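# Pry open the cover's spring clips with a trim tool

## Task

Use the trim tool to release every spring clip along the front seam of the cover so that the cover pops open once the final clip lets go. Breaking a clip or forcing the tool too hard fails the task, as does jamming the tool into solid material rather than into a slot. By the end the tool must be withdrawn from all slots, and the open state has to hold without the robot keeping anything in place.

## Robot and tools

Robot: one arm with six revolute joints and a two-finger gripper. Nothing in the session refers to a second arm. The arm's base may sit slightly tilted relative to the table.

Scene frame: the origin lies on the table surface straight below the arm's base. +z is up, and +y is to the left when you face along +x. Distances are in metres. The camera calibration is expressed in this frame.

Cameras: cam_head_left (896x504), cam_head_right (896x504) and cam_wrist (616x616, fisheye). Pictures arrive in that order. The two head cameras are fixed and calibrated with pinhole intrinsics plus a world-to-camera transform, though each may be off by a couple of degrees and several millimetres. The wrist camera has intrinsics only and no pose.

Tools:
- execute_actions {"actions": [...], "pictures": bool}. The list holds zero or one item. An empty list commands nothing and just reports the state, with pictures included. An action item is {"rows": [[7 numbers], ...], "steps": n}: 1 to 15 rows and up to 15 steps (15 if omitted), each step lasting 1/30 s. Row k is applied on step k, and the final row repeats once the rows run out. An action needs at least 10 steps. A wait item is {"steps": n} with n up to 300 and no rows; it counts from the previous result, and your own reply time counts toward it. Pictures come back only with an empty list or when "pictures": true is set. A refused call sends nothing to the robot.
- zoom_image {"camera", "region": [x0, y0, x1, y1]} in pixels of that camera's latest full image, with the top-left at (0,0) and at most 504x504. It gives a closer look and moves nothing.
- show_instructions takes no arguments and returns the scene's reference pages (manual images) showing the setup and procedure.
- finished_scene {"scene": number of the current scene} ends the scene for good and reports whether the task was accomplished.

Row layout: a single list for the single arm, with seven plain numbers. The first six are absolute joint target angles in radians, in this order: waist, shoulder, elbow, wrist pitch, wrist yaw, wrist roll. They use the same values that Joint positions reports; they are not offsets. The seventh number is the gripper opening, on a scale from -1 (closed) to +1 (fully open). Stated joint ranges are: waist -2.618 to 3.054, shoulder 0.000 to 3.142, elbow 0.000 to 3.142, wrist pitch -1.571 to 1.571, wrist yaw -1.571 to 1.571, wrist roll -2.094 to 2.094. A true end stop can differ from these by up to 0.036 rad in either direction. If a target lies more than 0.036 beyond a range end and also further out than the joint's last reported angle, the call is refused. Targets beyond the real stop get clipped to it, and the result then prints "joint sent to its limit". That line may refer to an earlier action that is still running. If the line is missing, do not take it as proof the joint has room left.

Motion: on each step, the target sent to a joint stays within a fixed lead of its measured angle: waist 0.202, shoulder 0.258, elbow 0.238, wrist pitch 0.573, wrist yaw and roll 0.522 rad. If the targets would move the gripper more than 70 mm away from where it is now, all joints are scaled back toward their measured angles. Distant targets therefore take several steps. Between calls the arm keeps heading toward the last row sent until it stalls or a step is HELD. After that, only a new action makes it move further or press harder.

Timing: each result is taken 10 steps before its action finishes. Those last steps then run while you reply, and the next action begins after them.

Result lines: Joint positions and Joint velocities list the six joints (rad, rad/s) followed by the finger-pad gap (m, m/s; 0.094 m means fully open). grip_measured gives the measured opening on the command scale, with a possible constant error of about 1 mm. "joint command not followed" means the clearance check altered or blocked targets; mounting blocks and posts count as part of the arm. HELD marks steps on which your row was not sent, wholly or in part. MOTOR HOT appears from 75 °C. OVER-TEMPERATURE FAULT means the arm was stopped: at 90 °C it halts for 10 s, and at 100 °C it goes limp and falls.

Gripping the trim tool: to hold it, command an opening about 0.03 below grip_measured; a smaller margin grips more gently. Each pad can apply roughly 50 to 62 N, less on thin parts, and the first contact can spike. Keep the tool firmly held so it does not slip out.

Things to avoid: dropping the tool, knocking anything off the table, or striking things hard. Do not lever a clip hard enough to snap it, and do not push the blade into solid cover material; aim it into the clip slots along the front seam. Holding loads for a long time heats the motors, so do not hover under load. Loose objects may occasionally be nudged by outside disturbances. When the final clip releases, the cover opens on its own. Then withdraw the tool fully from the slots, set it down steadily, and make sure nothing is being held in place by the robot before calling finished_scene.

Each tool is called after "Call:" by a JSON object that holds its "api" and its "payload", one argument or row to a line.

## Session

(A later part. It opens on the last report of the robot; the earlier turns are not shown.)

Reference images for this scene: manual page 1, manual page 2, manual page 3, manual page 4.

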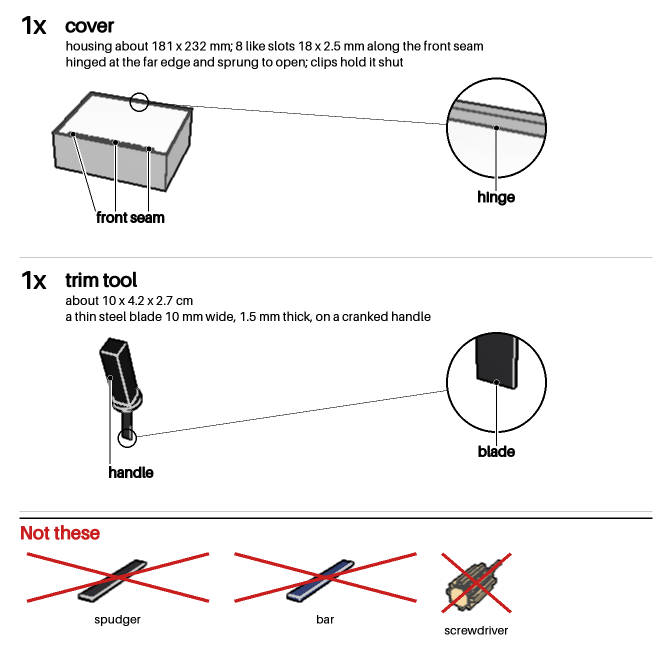

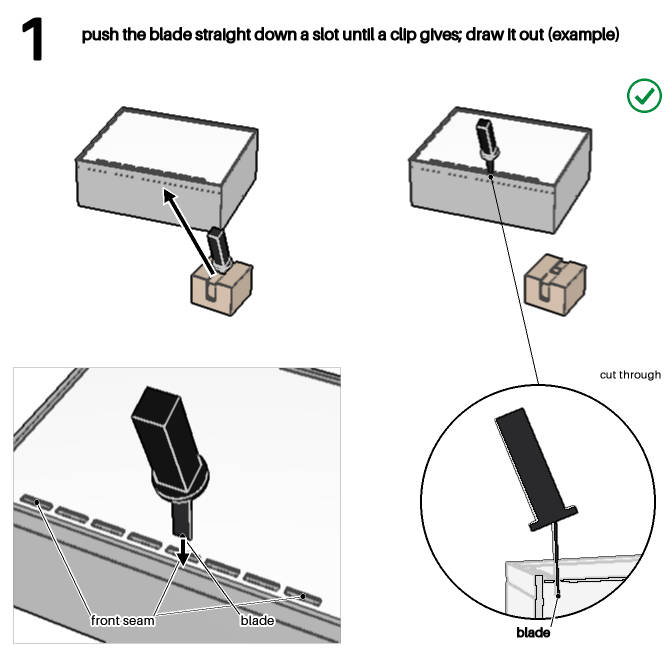

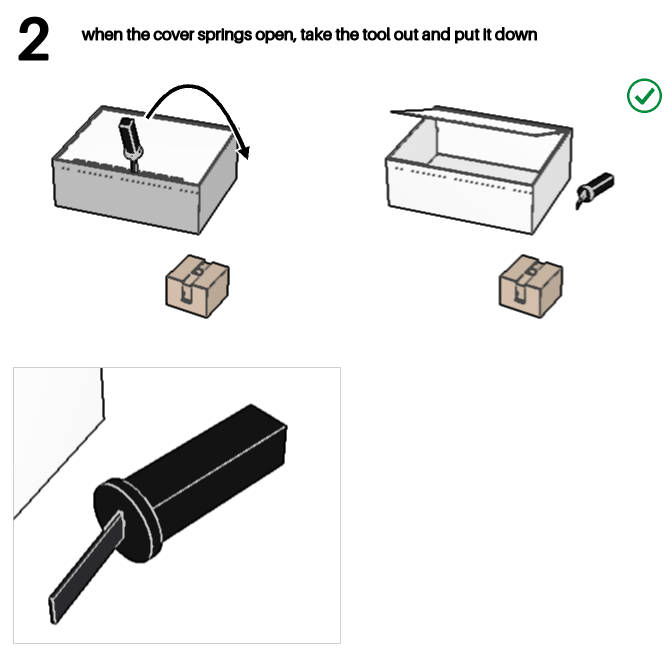

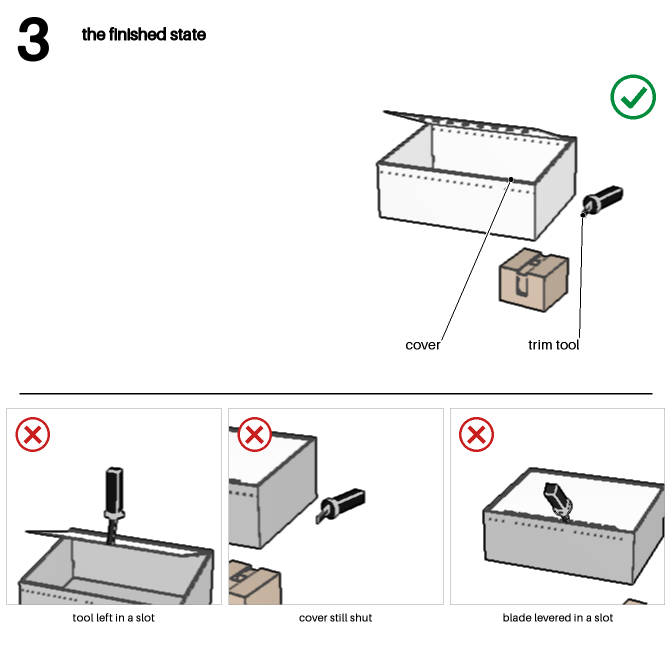

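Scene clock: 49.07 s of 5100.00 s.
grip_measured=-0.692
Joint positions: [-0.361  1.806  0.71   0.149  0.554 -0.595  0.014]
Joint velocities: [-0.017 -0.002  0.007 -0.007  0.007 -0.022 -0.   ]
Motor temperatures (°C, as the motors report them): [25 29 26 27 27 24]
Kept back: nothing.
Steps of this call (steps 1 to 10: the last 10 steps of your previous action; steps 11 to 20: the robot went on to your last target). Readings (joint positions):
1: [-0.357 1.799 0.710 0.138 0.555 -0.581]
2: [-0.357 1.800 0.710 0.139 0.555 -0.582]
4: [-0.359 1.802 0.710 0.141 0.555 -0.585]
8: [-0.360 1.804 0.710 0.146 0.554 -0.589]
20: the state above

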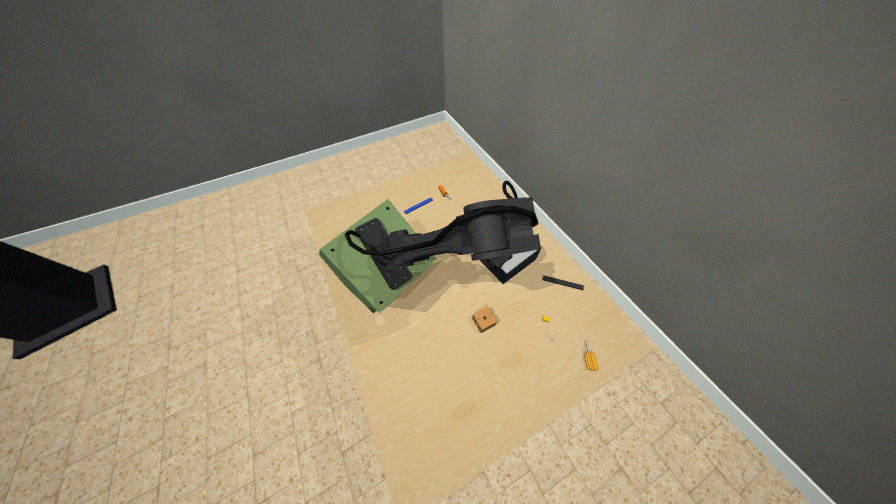

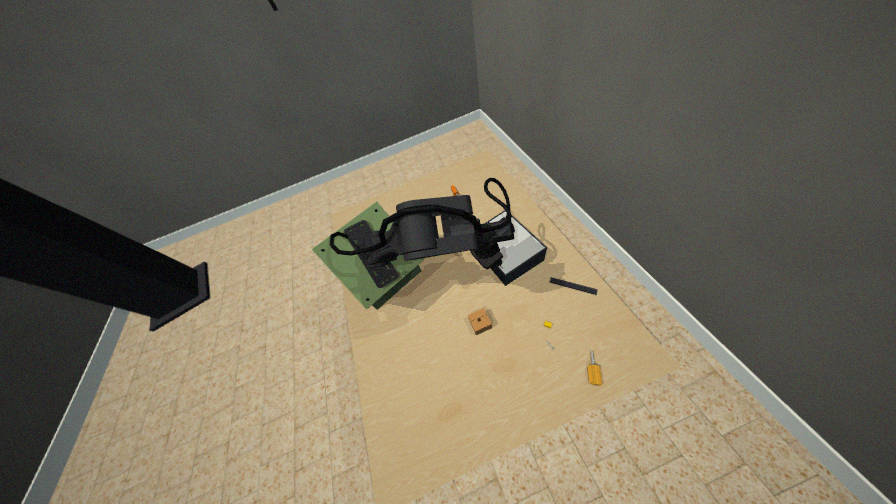

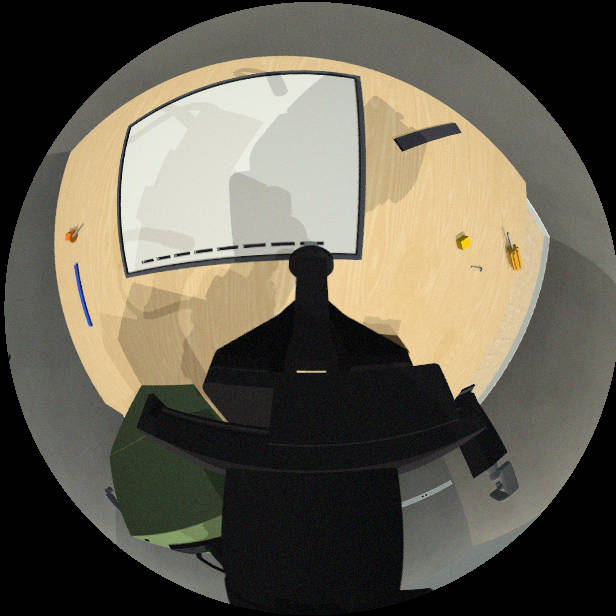

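Call:
{"api": "execute_actions", "payload": {
  "actions": [
    {"rows": [[-0.380,1.84,0.72,0.17,0.54,-0.60,-0.75],[-0.382,1.841,0.72,0.171,0.54,-0.60,-0.75],[-0.384,1.842,0.72,0.172,0.54,-0.60,-0.75],[-0.386,1.843,0.72,0.173,0.54,-0.60,-0.75],[-0.388,1.844,0.72,0.174,0.54,-0.60,-0.75],[-0.389,1.845,0.72,0.175,0.54,-0.60,-0.75],[-0.390,1.846,0.72,0.176,0.54,-0.602,-0.75],[-0.390,1.847,0.72,0.178,0.54,-0.604,-0.75],[-0.390,1.848,0.72,0.18,0.54,-0.606,-0.75]], "steps": 12}
  ]
}}

Call:
{"api": "execute_actions", "payload": {
  "actions": [
    {"steps": 16}
  ]
}}

Scene clock: 50.00 s of 5100.00 s.
grip_measured=-0.692
Joint positions: [-0.361  1.806  0.71   0.149  0.554 -0.596  0.014]
Joint velocities: [ 0.002 -0.002  0.007 -0.051 -0.037 -0.051 -0.   ]
Motor temperatures (°C, as the motors report them): [25 29 26 27 27 24]
Steps of this call (steps 1 to 15: the robot went on to your last target; steps 16 to 26: nothing new was sent; steps 27 to 28: the first 2 steps of this action). Readings (joint positions):
27: [-0.361 1.806 0.710 0.149 0.554 -0.596]
28: the state above

Scene clock: 50.53 s of 5100.00 s.
grip_measured=-0.692
Joint positions: [-0.374  1.82   0.71   0.169  0.542 -0.601  0.014]
Joint velocities: [-0.007 -0.002  0.002  0.007 -0.051 -0.022 -0.   ]
Motor temperatures (°C, as the motors report them): [25 29 26 27 27 24]
Kept back: nothing.
Steps of this call (steps 1 to 10: the last 10 steps of your previous action; steps 11 to 16: the robot went on to your last target). Readings (joint positions):
1: [-0.361 1.806 0.710 0.149 0.554 -0.596]
2: [-0.362 1.806 0.710 0.149 0.554 -0.596]
4: [-0.366 1.809 0.710 0.153 0.549 -0.596]
8: [-0.374 1.820 0.710 0.169 0.542 -0.598]
16: the state above

Call:
{"api": "execute_actions", "payload": {
  "actions": [
    {"rows": [[-0.392,1.851,0.72,0.184,0.538,-0.608,-0.75],[-0.393,1.853,0.72,0.186,0.537,-0.609,-0.75],[-0.394,1.855,0.72,0.188,0.536,-0.61,-0.75],[-0.395,1.857,0.72,0.19,0.535,-0.611,-0.75],[-0.396,1.858,0.72,0.192,0.534,-0.612,-0.75],[-0.397,1.859,0.72,0.194,0.533,-0.613,-0.75],[-0.398,1.860,0.72,0.196,0.532,-0.614,-0.75],[-0.399,1.861,0.72,0.198,0.532,-0.615,-0.75]], "steps": 12}
  ]
}}

Call:
{"api": "execute_actions", "payload": {
  "actions": [
    {"steps": 16}
  ],
  "pictures": true
}}

Call:
{"api": "zoom_image", "payload": {
  "camera": "cam_wrist",
  "region": [270, 210, 350, 260]
}}

Scene clock: 51.13 s of 5100.00 s.
grip_measured=-0.692
Joint positions: [-0.374  1.82   0.71   0.17   0.542 -0.602  0.014]
Joint velocities: [-0.012 -0.012 -0.007  0.022  0.007 -0.037  0.001]
Motor temperatures (°C, as the motors report them): [25 29 26 27 27 24]
Steps of this call (steps 1 to 15: the robot went on to your last target; step 16: nothing new was sent; steps 17 to 18: the first 2 steps of this action). Readings (joint positions):
17: [-0.374 1.820 0.710 0.170 0.542 -0.601]
18: the state above

Scene clock: 51.67 s of 5100.00 s.
grip_measured=-0.692
Joint positions: [-0.375  1.82   0.71   0.171  0.54  -0.609  0.014]
Joint velocities: [ 0.002 -0.012 -0.002 -0.081  0.022  0.051 -0.   ]
Motor temperatures (°C, as the motors report them): [25 29 26 27 27 24]
Kept back: nothing.
Steps of this call (steps 1 to 10: the last 10 steps of your previous action; steps 11 to 15: the robot went on to your last target; step 16: nothing new was sent). Readings (joint positions):
1: [-0.374 1.820 0.710 0.170 0.542 -0.602]
2: [-0.374 1.820 0.710 0.170 0.542 -0.603]
4: [-0.374 1.820 0.710 0.171 0.542 -0.605]
8: [-0.375 1.820 0.710 0.171 0.540 -0.608]
16: the state above
The arm was judged still, so your last target was given up. Only a new action makes it travel on or press farther. Fingers that are still opening or closing keep moving.

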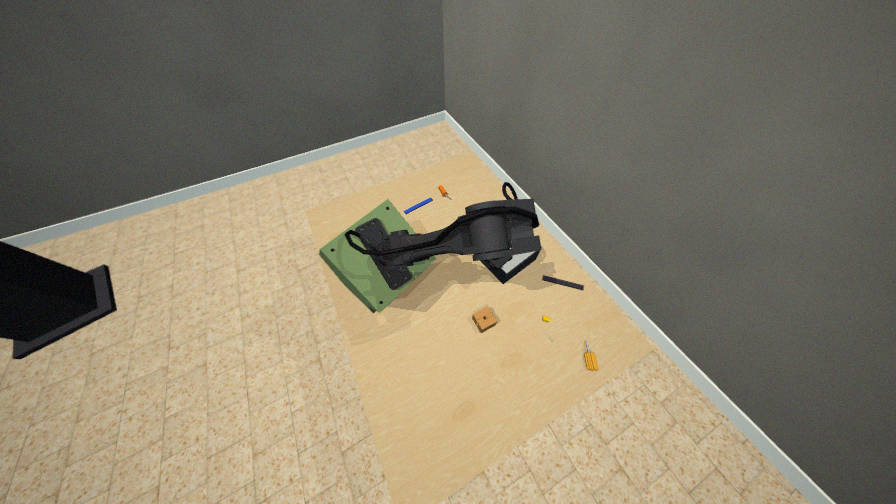

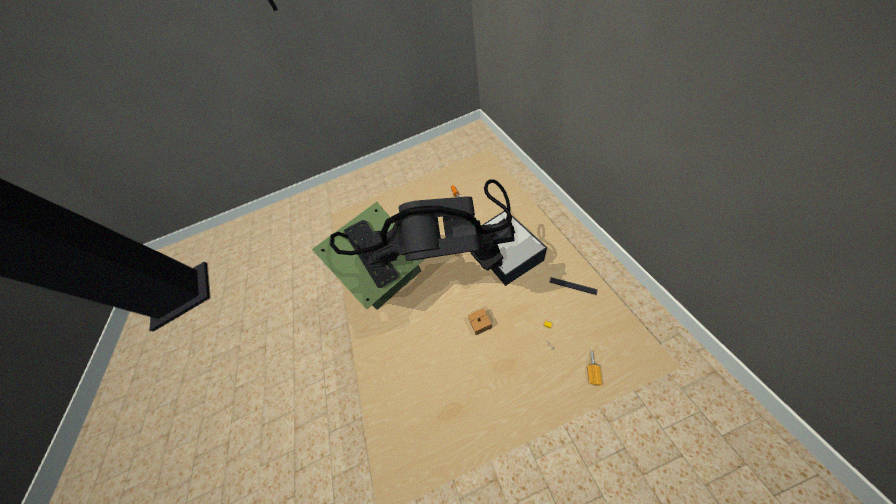

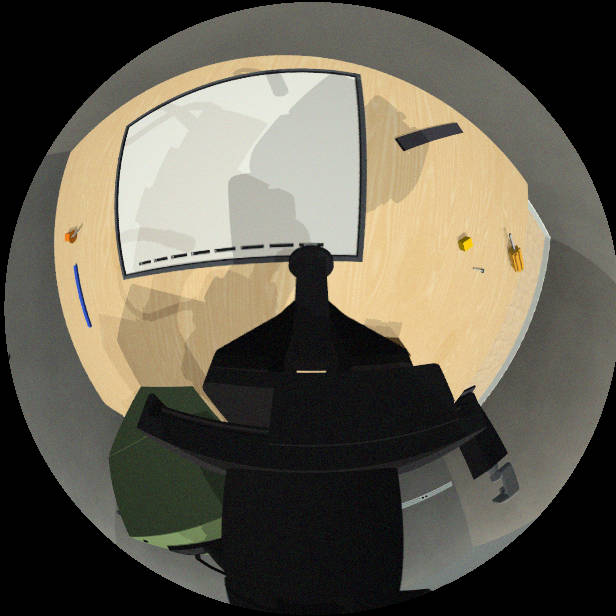

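Region (270, 210, 350, 260) of cam_wrist's 616x616 image, scaled by 6.300, with more detail than that image has; it fills the top 315 rows of this view, and the rest is white.

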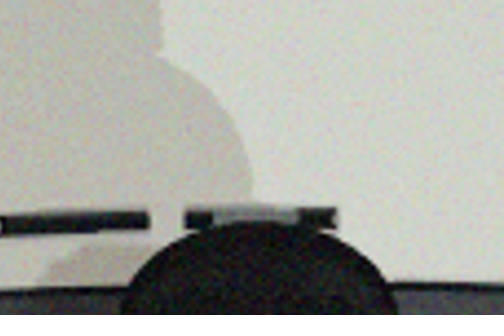

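Call:
{"api": "execute_actions", "payload": {
  "actions": []
}}

Scene clock: 52.97 s of 5100.00 s.
grip_measured=-0.692
Joint positions: [-0.375  1.82   0.71   0.171  0.54  -0.609  0.014]
Joint velocities: [-0.012 -0.017 -0.007  0.037 -0.066  0.037  0.001]
Motor temperatures (°C, as the motors report them): [25 29 26 28 27 24]
Kept back: nothing.
Steps of this call (steps 1 to 39: nothing new was sent). Readings (joint positions):
1: [-0.375 1.820 0.710 0.171 0.540 -0.609]
2: [-0.375 1.820 0.710 0.171 0.540 -0.609]
4: [-0.375 1.820 0.710 0.171 0.540 -0.609]
8: [-0.375 1.820 0.710 0.171 0.540 -0.609]
39: the state above

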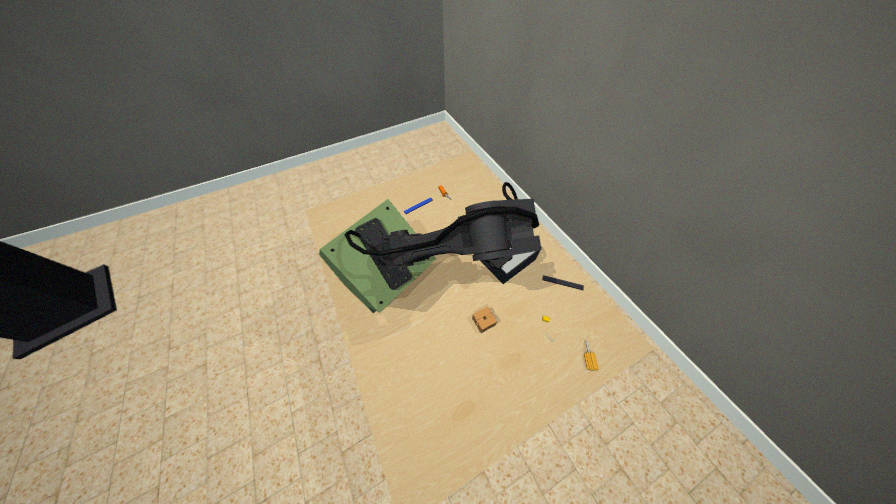

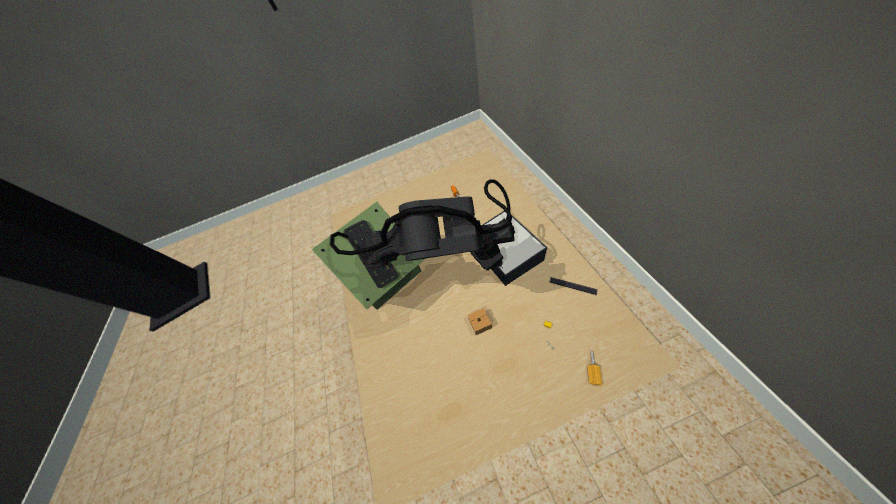

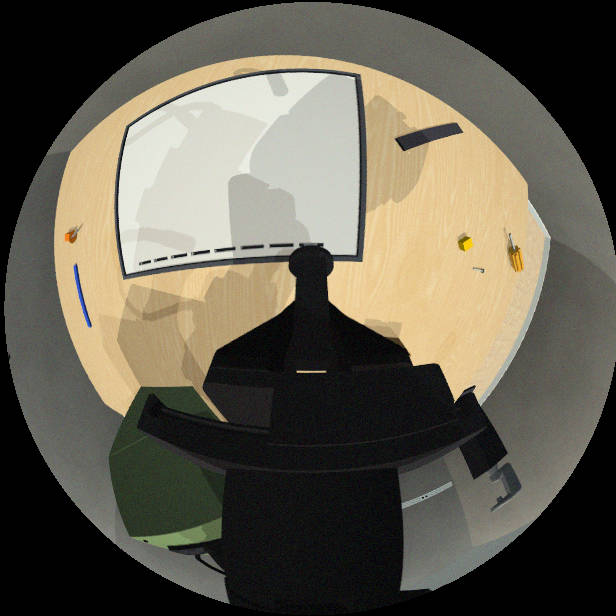

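Call:
{"api": "execute_actions", "payload": {
  "actions": [
    {"rows":[[-0.370,1.805,0.71,0.158,0.542,-0.605,-0.75],[-0.366,1.799,0.71,0.150,0.544,-0.601,-0.75],[-0.362,1.792,0.71,0.141,0.546,-0.597,-0.75],[-0.358,1.785,0.71,0.132,0.548,-0.593,-0.75],[-0.354,1.778,0.71,0.123,0.550,-0.589,-0.75],[-0.350,1.771,0.71,0.114,0.552,-0.585,-0.75],[-0.346,1.764,0.71,0.105,0.555,-0.581,-0.75],[-0.342,1.757,0.71,0.096,0.557,-0.577,-0.75],[-0.338,1.750,0.71,0.087,0.559,-0.573,-0.75],[-0.334,1.743,0.71,0.078,0.561,-0.569,-0.75],[-0.330,1.736,0.71,0.069,0.563,-0.565,-0.75],[-0.326,1.729,0.71,0.060,0.565,-0.561,-0.75],[-0.322,1.722,0.71,0.051,0.567,-0.557,-0.75],[-0.318,1.716,0.71,0.043,0.570,-0.553,-0.75],[-0.316,1.712,0.71,0.038,0.571,-0.550,-0.75]],"steps":15}
  ]
}}

Call:
{"api": "execute_actions", "payload": {
  "actions": [
    {"steps":25}
  ],
  "pictures": true
}}

Scene clock: 54.57 s of 5100.00 s.
grip_measured=-0.692
Joint positions: [-0.375  1.814  0.71   0.165  0.538 -0.608  0.014]
Joint velocities: [-0.022 -0.09  -0.002 -0.125 -0.007  0.022 -0.001]
Motor temperatures (°C, as the motors report them): [25 29 26 28 27 24]
Steps of this call (steps 1 to 43: nothing new was sent; steps 44 to 48: the first 5 steps of this action). Readings (joint positions):
44: [-0.375 1.819 0.710 0.170 0.540 -0.609]
45: [-0.375 1.817 0.710 0.170 0.539 -0.609]
47: [-0.375 1.816 0.710 0.168 0.539 -0.609]
48: the state above

Scene clock: 55.40 s of 5100.00 s.
grip_measured=-0.692
Joint positions: [-0.332  1.728  0.71   0.058  0.563 -0.56   0.014]
Joint velocities: [-0.017  0.002 -0.002  0.022  0.022 -0.051  0.   ]
Motor temperatures (°C, as the motors report them): [25 29 26 28 27 24]
Kept back: nothing.
Steps of this call (steps 1 to 10: the last 10 steps of your previous action; steps 11 to 25: the robot went on to your last target). Readings (joint positions):
1: [-0.374 1.810 0.710 0.161 0.538 -0.607]
2: [-0.372 1.805 0.710 0.155 0.538 -0.604]
4: [-0.366 1.790 0.710 0.136 0.542 -0.599]
8: [-0.348 1.753 0.710 0.103 0.552 -0.583]
25: the state above

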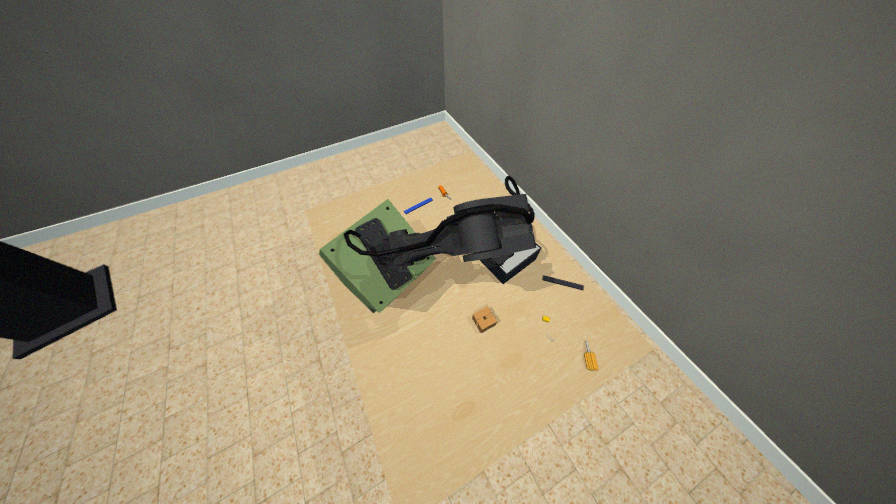

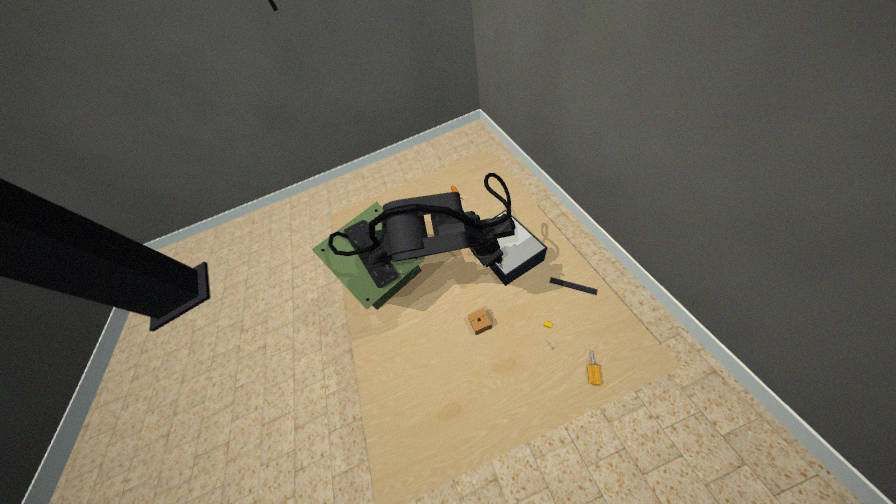

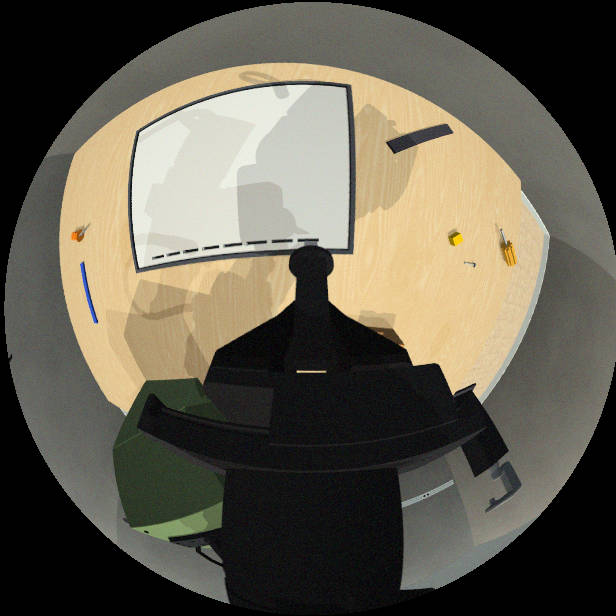

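Call:
{"api": "show_instructions", "payload": {

}}

Reference images for this scene: manual page 1, manual page 2, manual page 3, manual page 4.

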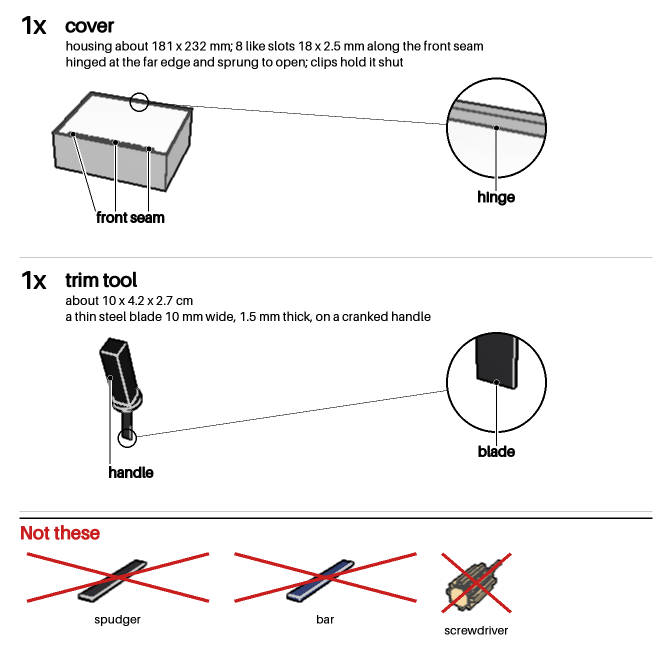

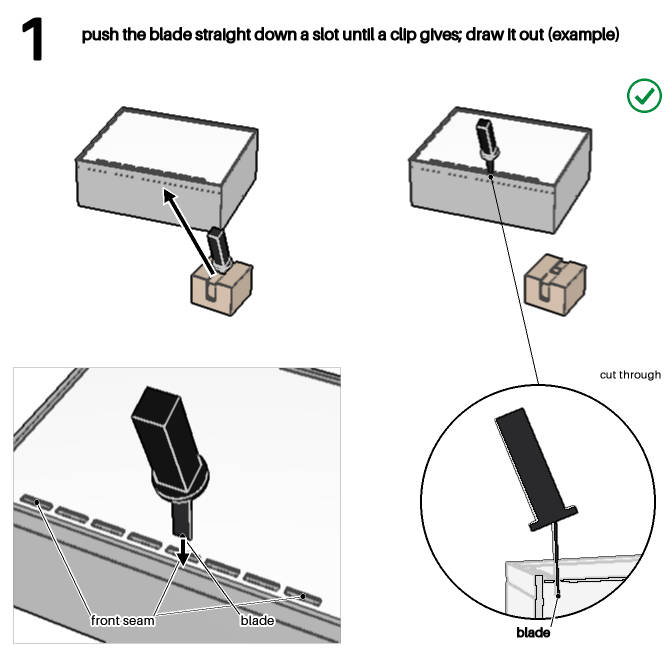

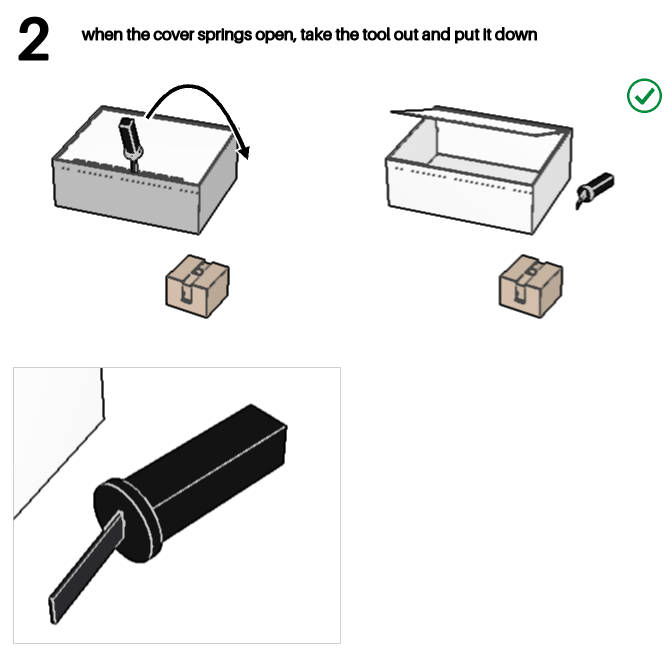

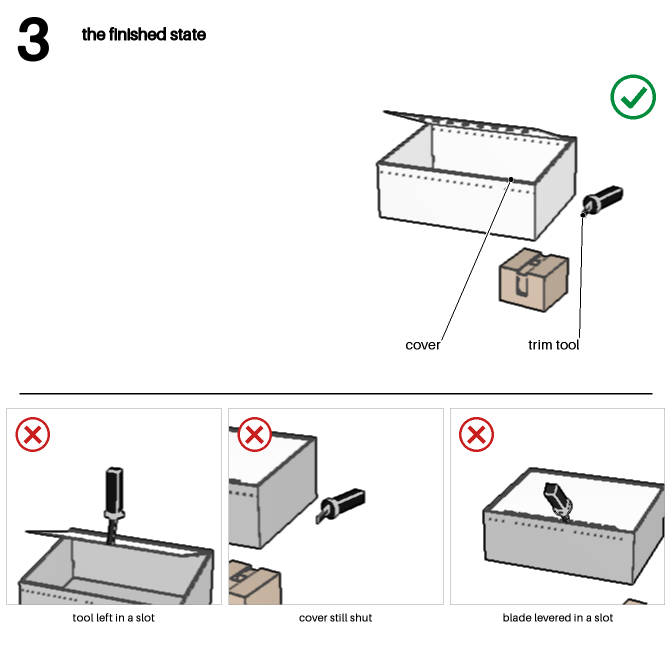

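Call:
{"api": "zoom_image", "payload": {
  "camera": "cam_wrist",
  "region": [130, 200, 370, 290]
}}

Region (130, 200, 370, 290) of cam_wrist's 616x616 image, scaled by 2.100, with more detail than that image has; it fills the top 189 rows of this view, and the rest is white.

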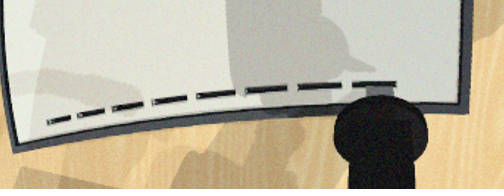

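Call:
{"api": "execute_actions", "payload": {
  "actions": [
    {"rows":[[-0.320,1.735,0.690,0.065,0.570,-0.550,-0.75],[-0.312,1.742,0.680,0.071,0.575,-0.542,-0.75],[-0.304,1.750,0.672,0.077,0.580,-0.534,-0.75],[-0.296,1.758,0.670,0.083,0.585,-0.526,-0.75],[-0.288,1.766,0.670,0.089,0.590,-0.518,-0.75],[-0.280,1.774,0.670,0.095,0.595,-0.510,-0.75],[-0.272,1.782,0.670,0.101,0.600,-0.502,-0.75],[-0.264,1.790,0.670,0.107,0.605,-0.494,-0.75],[-0.258,1.797,0.670,0.113,0.608,-0.488,-0.75],[-0.256,1.802,0.670,0.119,0.609,-0.484,-0.75]],"steps":15}
  ]
}}

Call:
{"api": "execute_actions", "payload": {
  "actions": [
    {"steps":25}
  ],
  "pictures": true
}}

Call:
{"api": "zoom_image", "payload": {
  "camera": "cam_wrist",
  "region": [270, 210, 350, 260]
}}

Scene clock: 59.30 s of 5100.00 s.
grip_measured=-0.692
Joint positions: [-0.323  1.732  0.701  0.066  0.573 -0.547  0.014]
Joint velocities: [ 0.164  0.134 -0.085  0.066  0.11   0.154 -0.001]
Motor temperatures (°C, as the motors report them): [25 29 26 27 27 24]
Steps of this call (steps 1 to 30: the robot went on to your last target; steps 31 to 90: nothing new was sent; then 0.73 s passed at rest; steps 91 to 95: the first 5 steps of this action). Readings (joint positions):
91: [-0.332 1.728 0.710 0.057 0.563 -0.559]
92: [-0.332 1.728 0.710 0.057 0.564 -0.558]
94: [-0.328 1.729 0.704 0.063 0.569 -0.551]
95: the state above

Scene clock: 60.13 s of 5100.00 s.
grip_measured=-0.692
Joint positions: [-0.271  1.79   0.691  0.103  0.601 -0.494  0.014]
Joint velocities: [-0.007 -0.002 -0.002 -0.066 -0.066  0.051  0.001]
Motor temperatures (°C, as the motors report them): [25 29 26 27 27 24]
Kept back: nothing.
Steps of this call (steps 1 to 10: the last 10 steps of your previous action; steps 11 to 25: the robot went on to your last target). Readings (joint positions):
1: [-0.316 1.738 0.699 0.070 0.577 -0.541]
2: [-0.307 1.747 0.697 0.073 0.580 -0.536]
4: [-0.289 1.767 0.695 0.081 0.587 -0.523]
8: [-0.271 1.790 0.691 0.090 0.592 -0.506]
25: the state above

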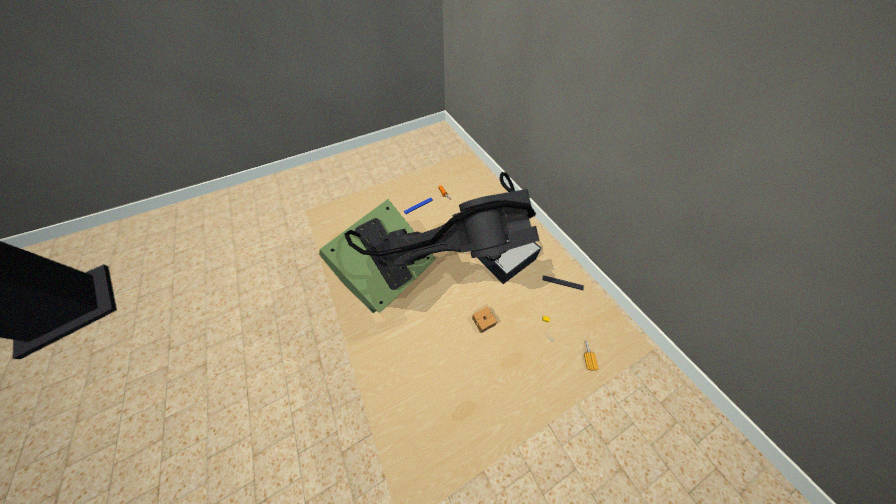

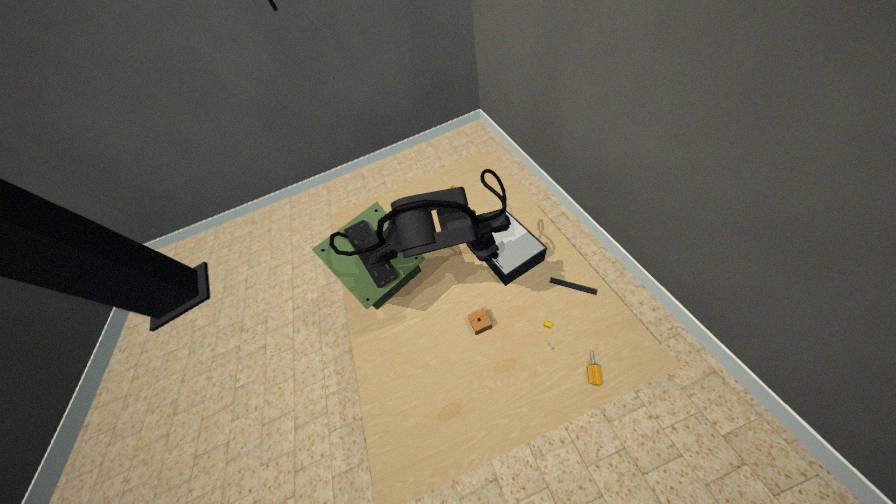

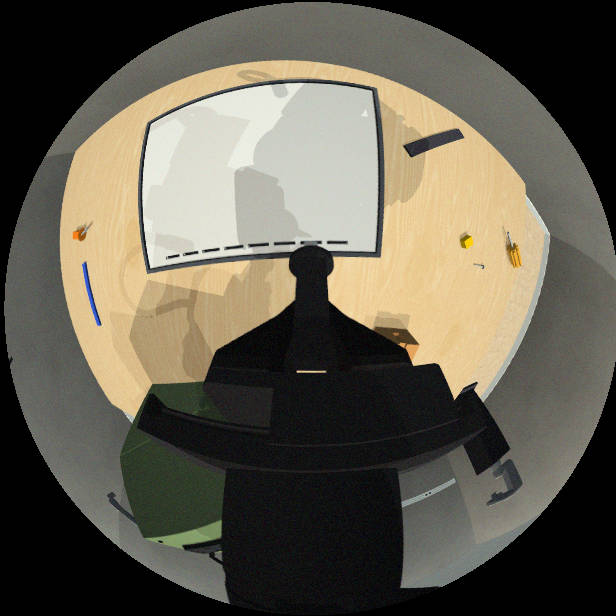

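Region (270, 210, 350, 260) of cam_wrist's 616x616 image, scaled by 6.300, with more detail than that image has; it fills the top 315 rows of this view, and the rest is white.

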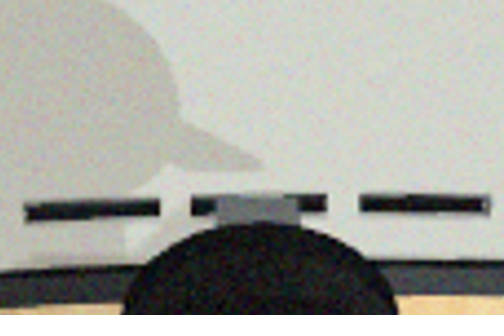

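Call:
{"api": "execute_actions", "payload": {
  "actions": [
    {"rows":[[-0.280,1.802,0.663,0.126,0.600,-0.502,-0.75],[-0.284,1.808,0.663,0.133,0.595,-0.507,-0.75],[-0.2875,1.814,0.663,0.140,0.591,-0.512,-0.75]],"steps":12}
  ]
}}

Call:
{"api": "execute_actions", "payload": {
  "actions": [
    {"steps":22}
  ],
  "pictures": true
}}

Call:
{"api": "zoom_image", "payload": {
  "camera": "cam_wrist",
  "region": [270, 210, 350, 260]
}}

Scene clock: 62.93 s of 5100.00 s.
grip_measured=-0.692
Joint positions: [-0.273  1.79   0.691  0.106  0.601 -0.495  0.014]
Joint velocities: [-0.066 -0.002  0.002  0.051 -0.007 -0.037 -0.   ]
Motor temperatures (°C, as the motors report them): [25 29 26 27 27 24]
Steps of this call (steps 1 to 15: the robot went on to your last target; steps 16 to 82: nothing new was sent; steps 83 to 84: the first 2 steps of this action). Readings (joint positions):
83: [-0.271 1.790 0.691 0.104 0.601 -0.493]
84: the state above

Scene clock: 63.67 s of 5100.00 s.
grip_measured=-0.692
Joint positions: [-0.285  1.79   0.691  0.125  0.601 -0.504  0.014]
Joint velocities: [-0.002 -0.027 -0.017 -0.007 -0.081  0.066 -0.   ]
Motor temperatures (°C, as the motors report them): [25 29 26 27 27 24]
Kept back: nothing.
Steps of this call (steps 1 to 10: the last 10 steps of your previous action; steps 11 to 22: the robot went on to your last target). Readings (joint positions):
1: [-0.275 1.790 0.691 0.109 0.601 -0.496]
2: [-0.278 1.790 0.691 0.112 0.601 -0.498]
4: [-0.283 1.790 0.691 0.117 0.601 -0.500]
8: [-0.285 1.790 0.691 0.122 0.601 -0.502]
22: the state above

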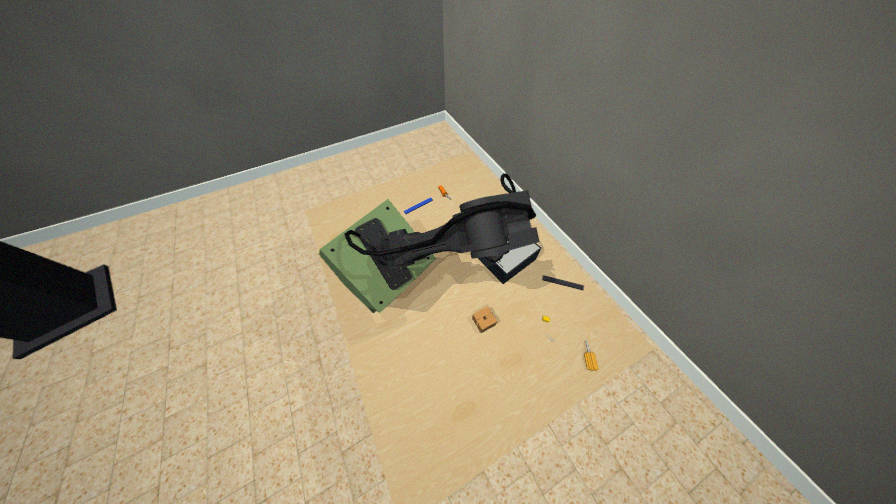

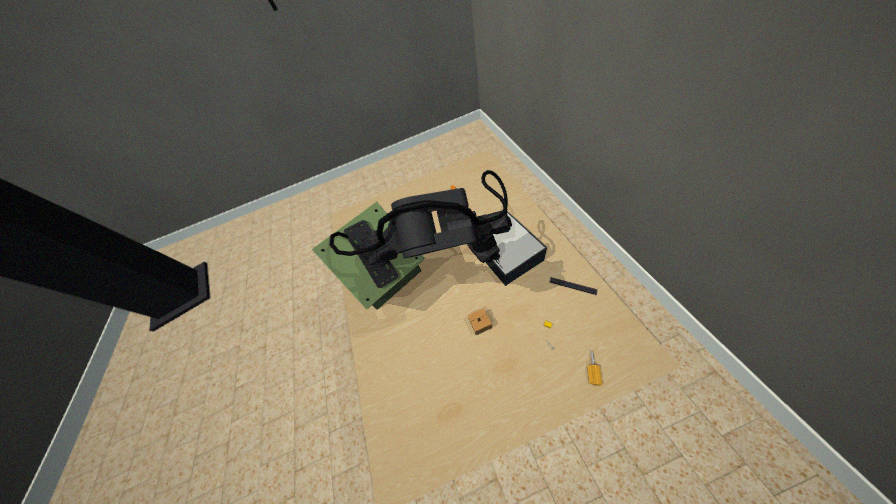

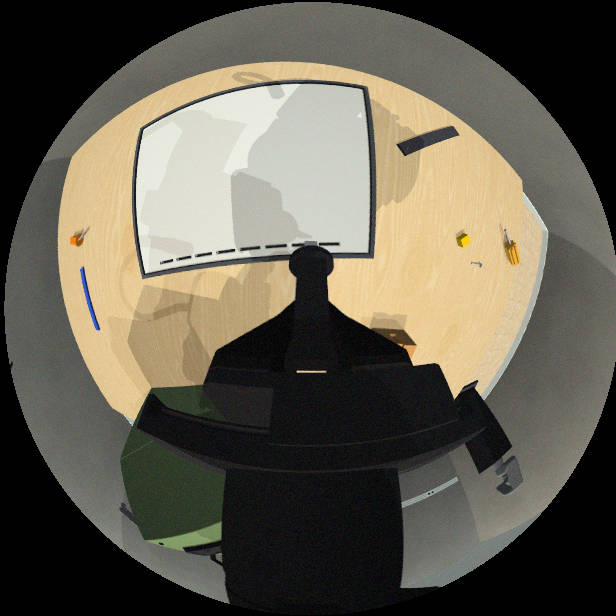

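Region (270, 210, 350, 260) of cam_wrist's 616x616 image, scaled by 6.300, with more detail than that image has; it fills the top 315 rows of this view, and the rest is white.

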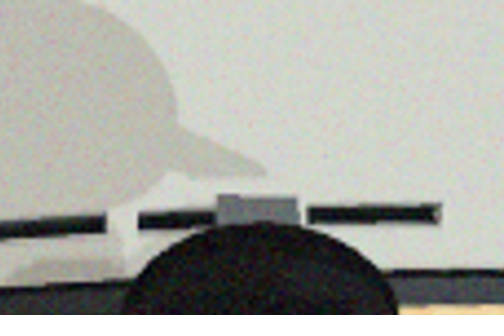

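Call:
{"api": "execute_actions", "payload": {
  "actions": [
    {"rows":[[-0.255,1.828,0.650,0.140,0.582,-0.512,-0.75],[-0.255,1.828,0.650,0.140,0.582,-0.512,-0.75],[-0.258,1.822,0.655,0.140,0.586,-0.512,-0.75],[-0.262,1.815,0.663,0.140,0.590,-0.512,-0.75],[-0.264,1.814,0.665,0.140,0.591,-0.512,-0.75]],"steps":12}
  ]
}}

Call:
{"api": "execute_actions", "payload": {
  "actions": [
    {"steps":22}
  ],
  "pictures": true
}}

Call:
{"api": "zoom_image", "payload": {
  "camera": "cam_wrist",
  "region": [270, 210, 350, 260]
}}

Scene clock: 64.87 s of 5100.00 s.
grip_measured=-0.692
Joint positions: [-0.281  1.796  0.686  0.131  0.601 -0.504  0.014]
Joint velocities: [ 0.066  0.129 -0.081 -0.037 -0.007 -0.037 -0.   ]
Motor temperatures (°C, as the motors report them): [25 29 26 27 27 24]
Steps of this call (steps 1 to 15: the robot went on to your last target; steps 16 to 34: nothing new was sent; steps 35 to 36: the first 2 steps of this action). Readings (joint positions):
35: [-0.284 1.792 0.689 0.128 0.601 -0.504]
36: the state above

Scene clock: 65.60 s of 5100.00 s.
grip_measured=-0.692
Joint positions: [-0.277  1.805  0.68   0.132  0.6   -0.504  0.014]
Joint velocities: [-0.007  0.017  0.002  0.081 -0.037  0.022  0.001]
Motor temperatures (°C, as the motors report them): [25 29 26 27 27 24]
Kept back: nothing.
Steps of this call (steps 1 to 10: the last 10 steps of your previous action; steps 11 to 15: the robot went on to your last target; steps 16 to 22: nothing new was sent). Readings (joint positions):
1: [-0.279 1.801 0.684 0.131 0.600 -0.504]
2: [-0.277 1.804 0.681 0.131 0.600 -0.504]
4: [-0.277 1.805 0.680 0.131 0.600 -0.504]
8: [-0.277 1.805 0.680 0.132 0.600 -0.504]
22: the state above
The arm was judged still, so your last target was given up. Only a new action makes it travel on or press farther. Fingers that are still opening or closing keep moving.

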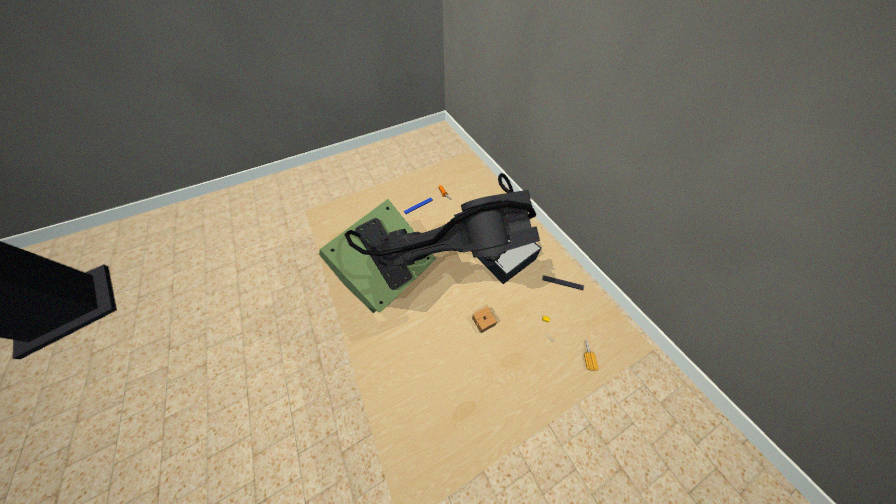

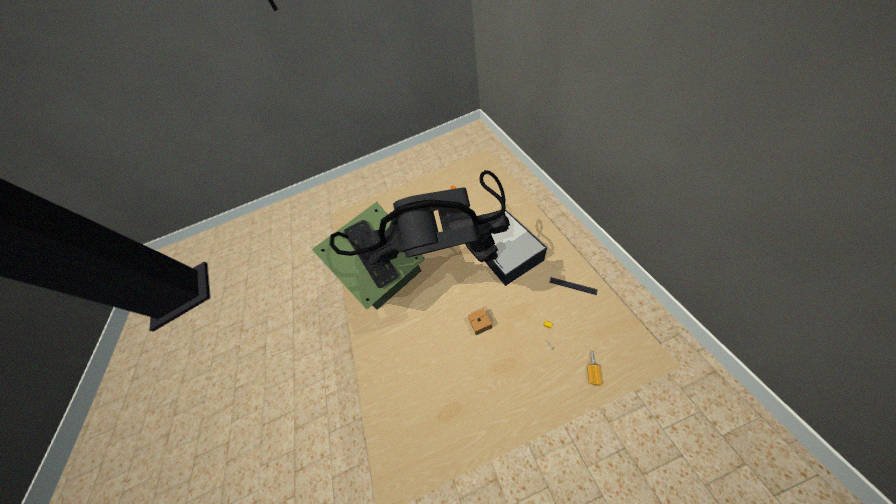

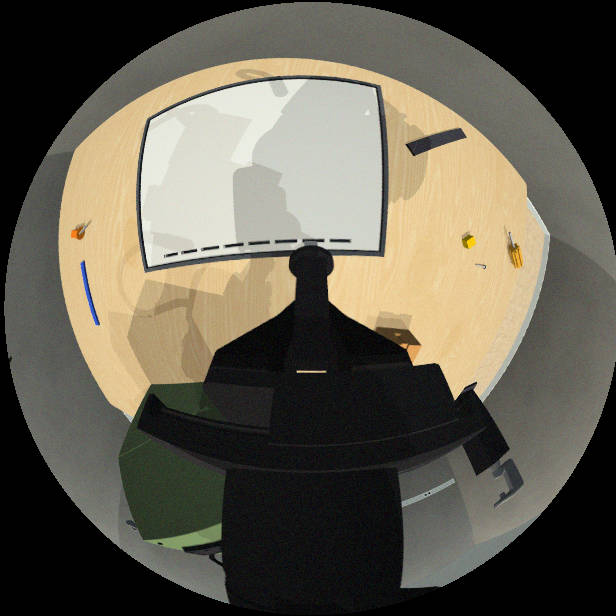

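Region (270, 210, 350, 260) of cam_wrist's 616x616 image, scaled by 6.300, with more detail than that image has; it fills the top 315 rows of this view, and the rest is white.

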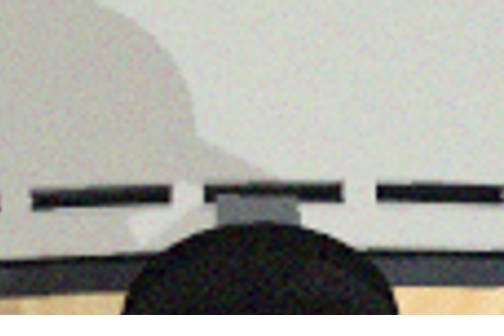

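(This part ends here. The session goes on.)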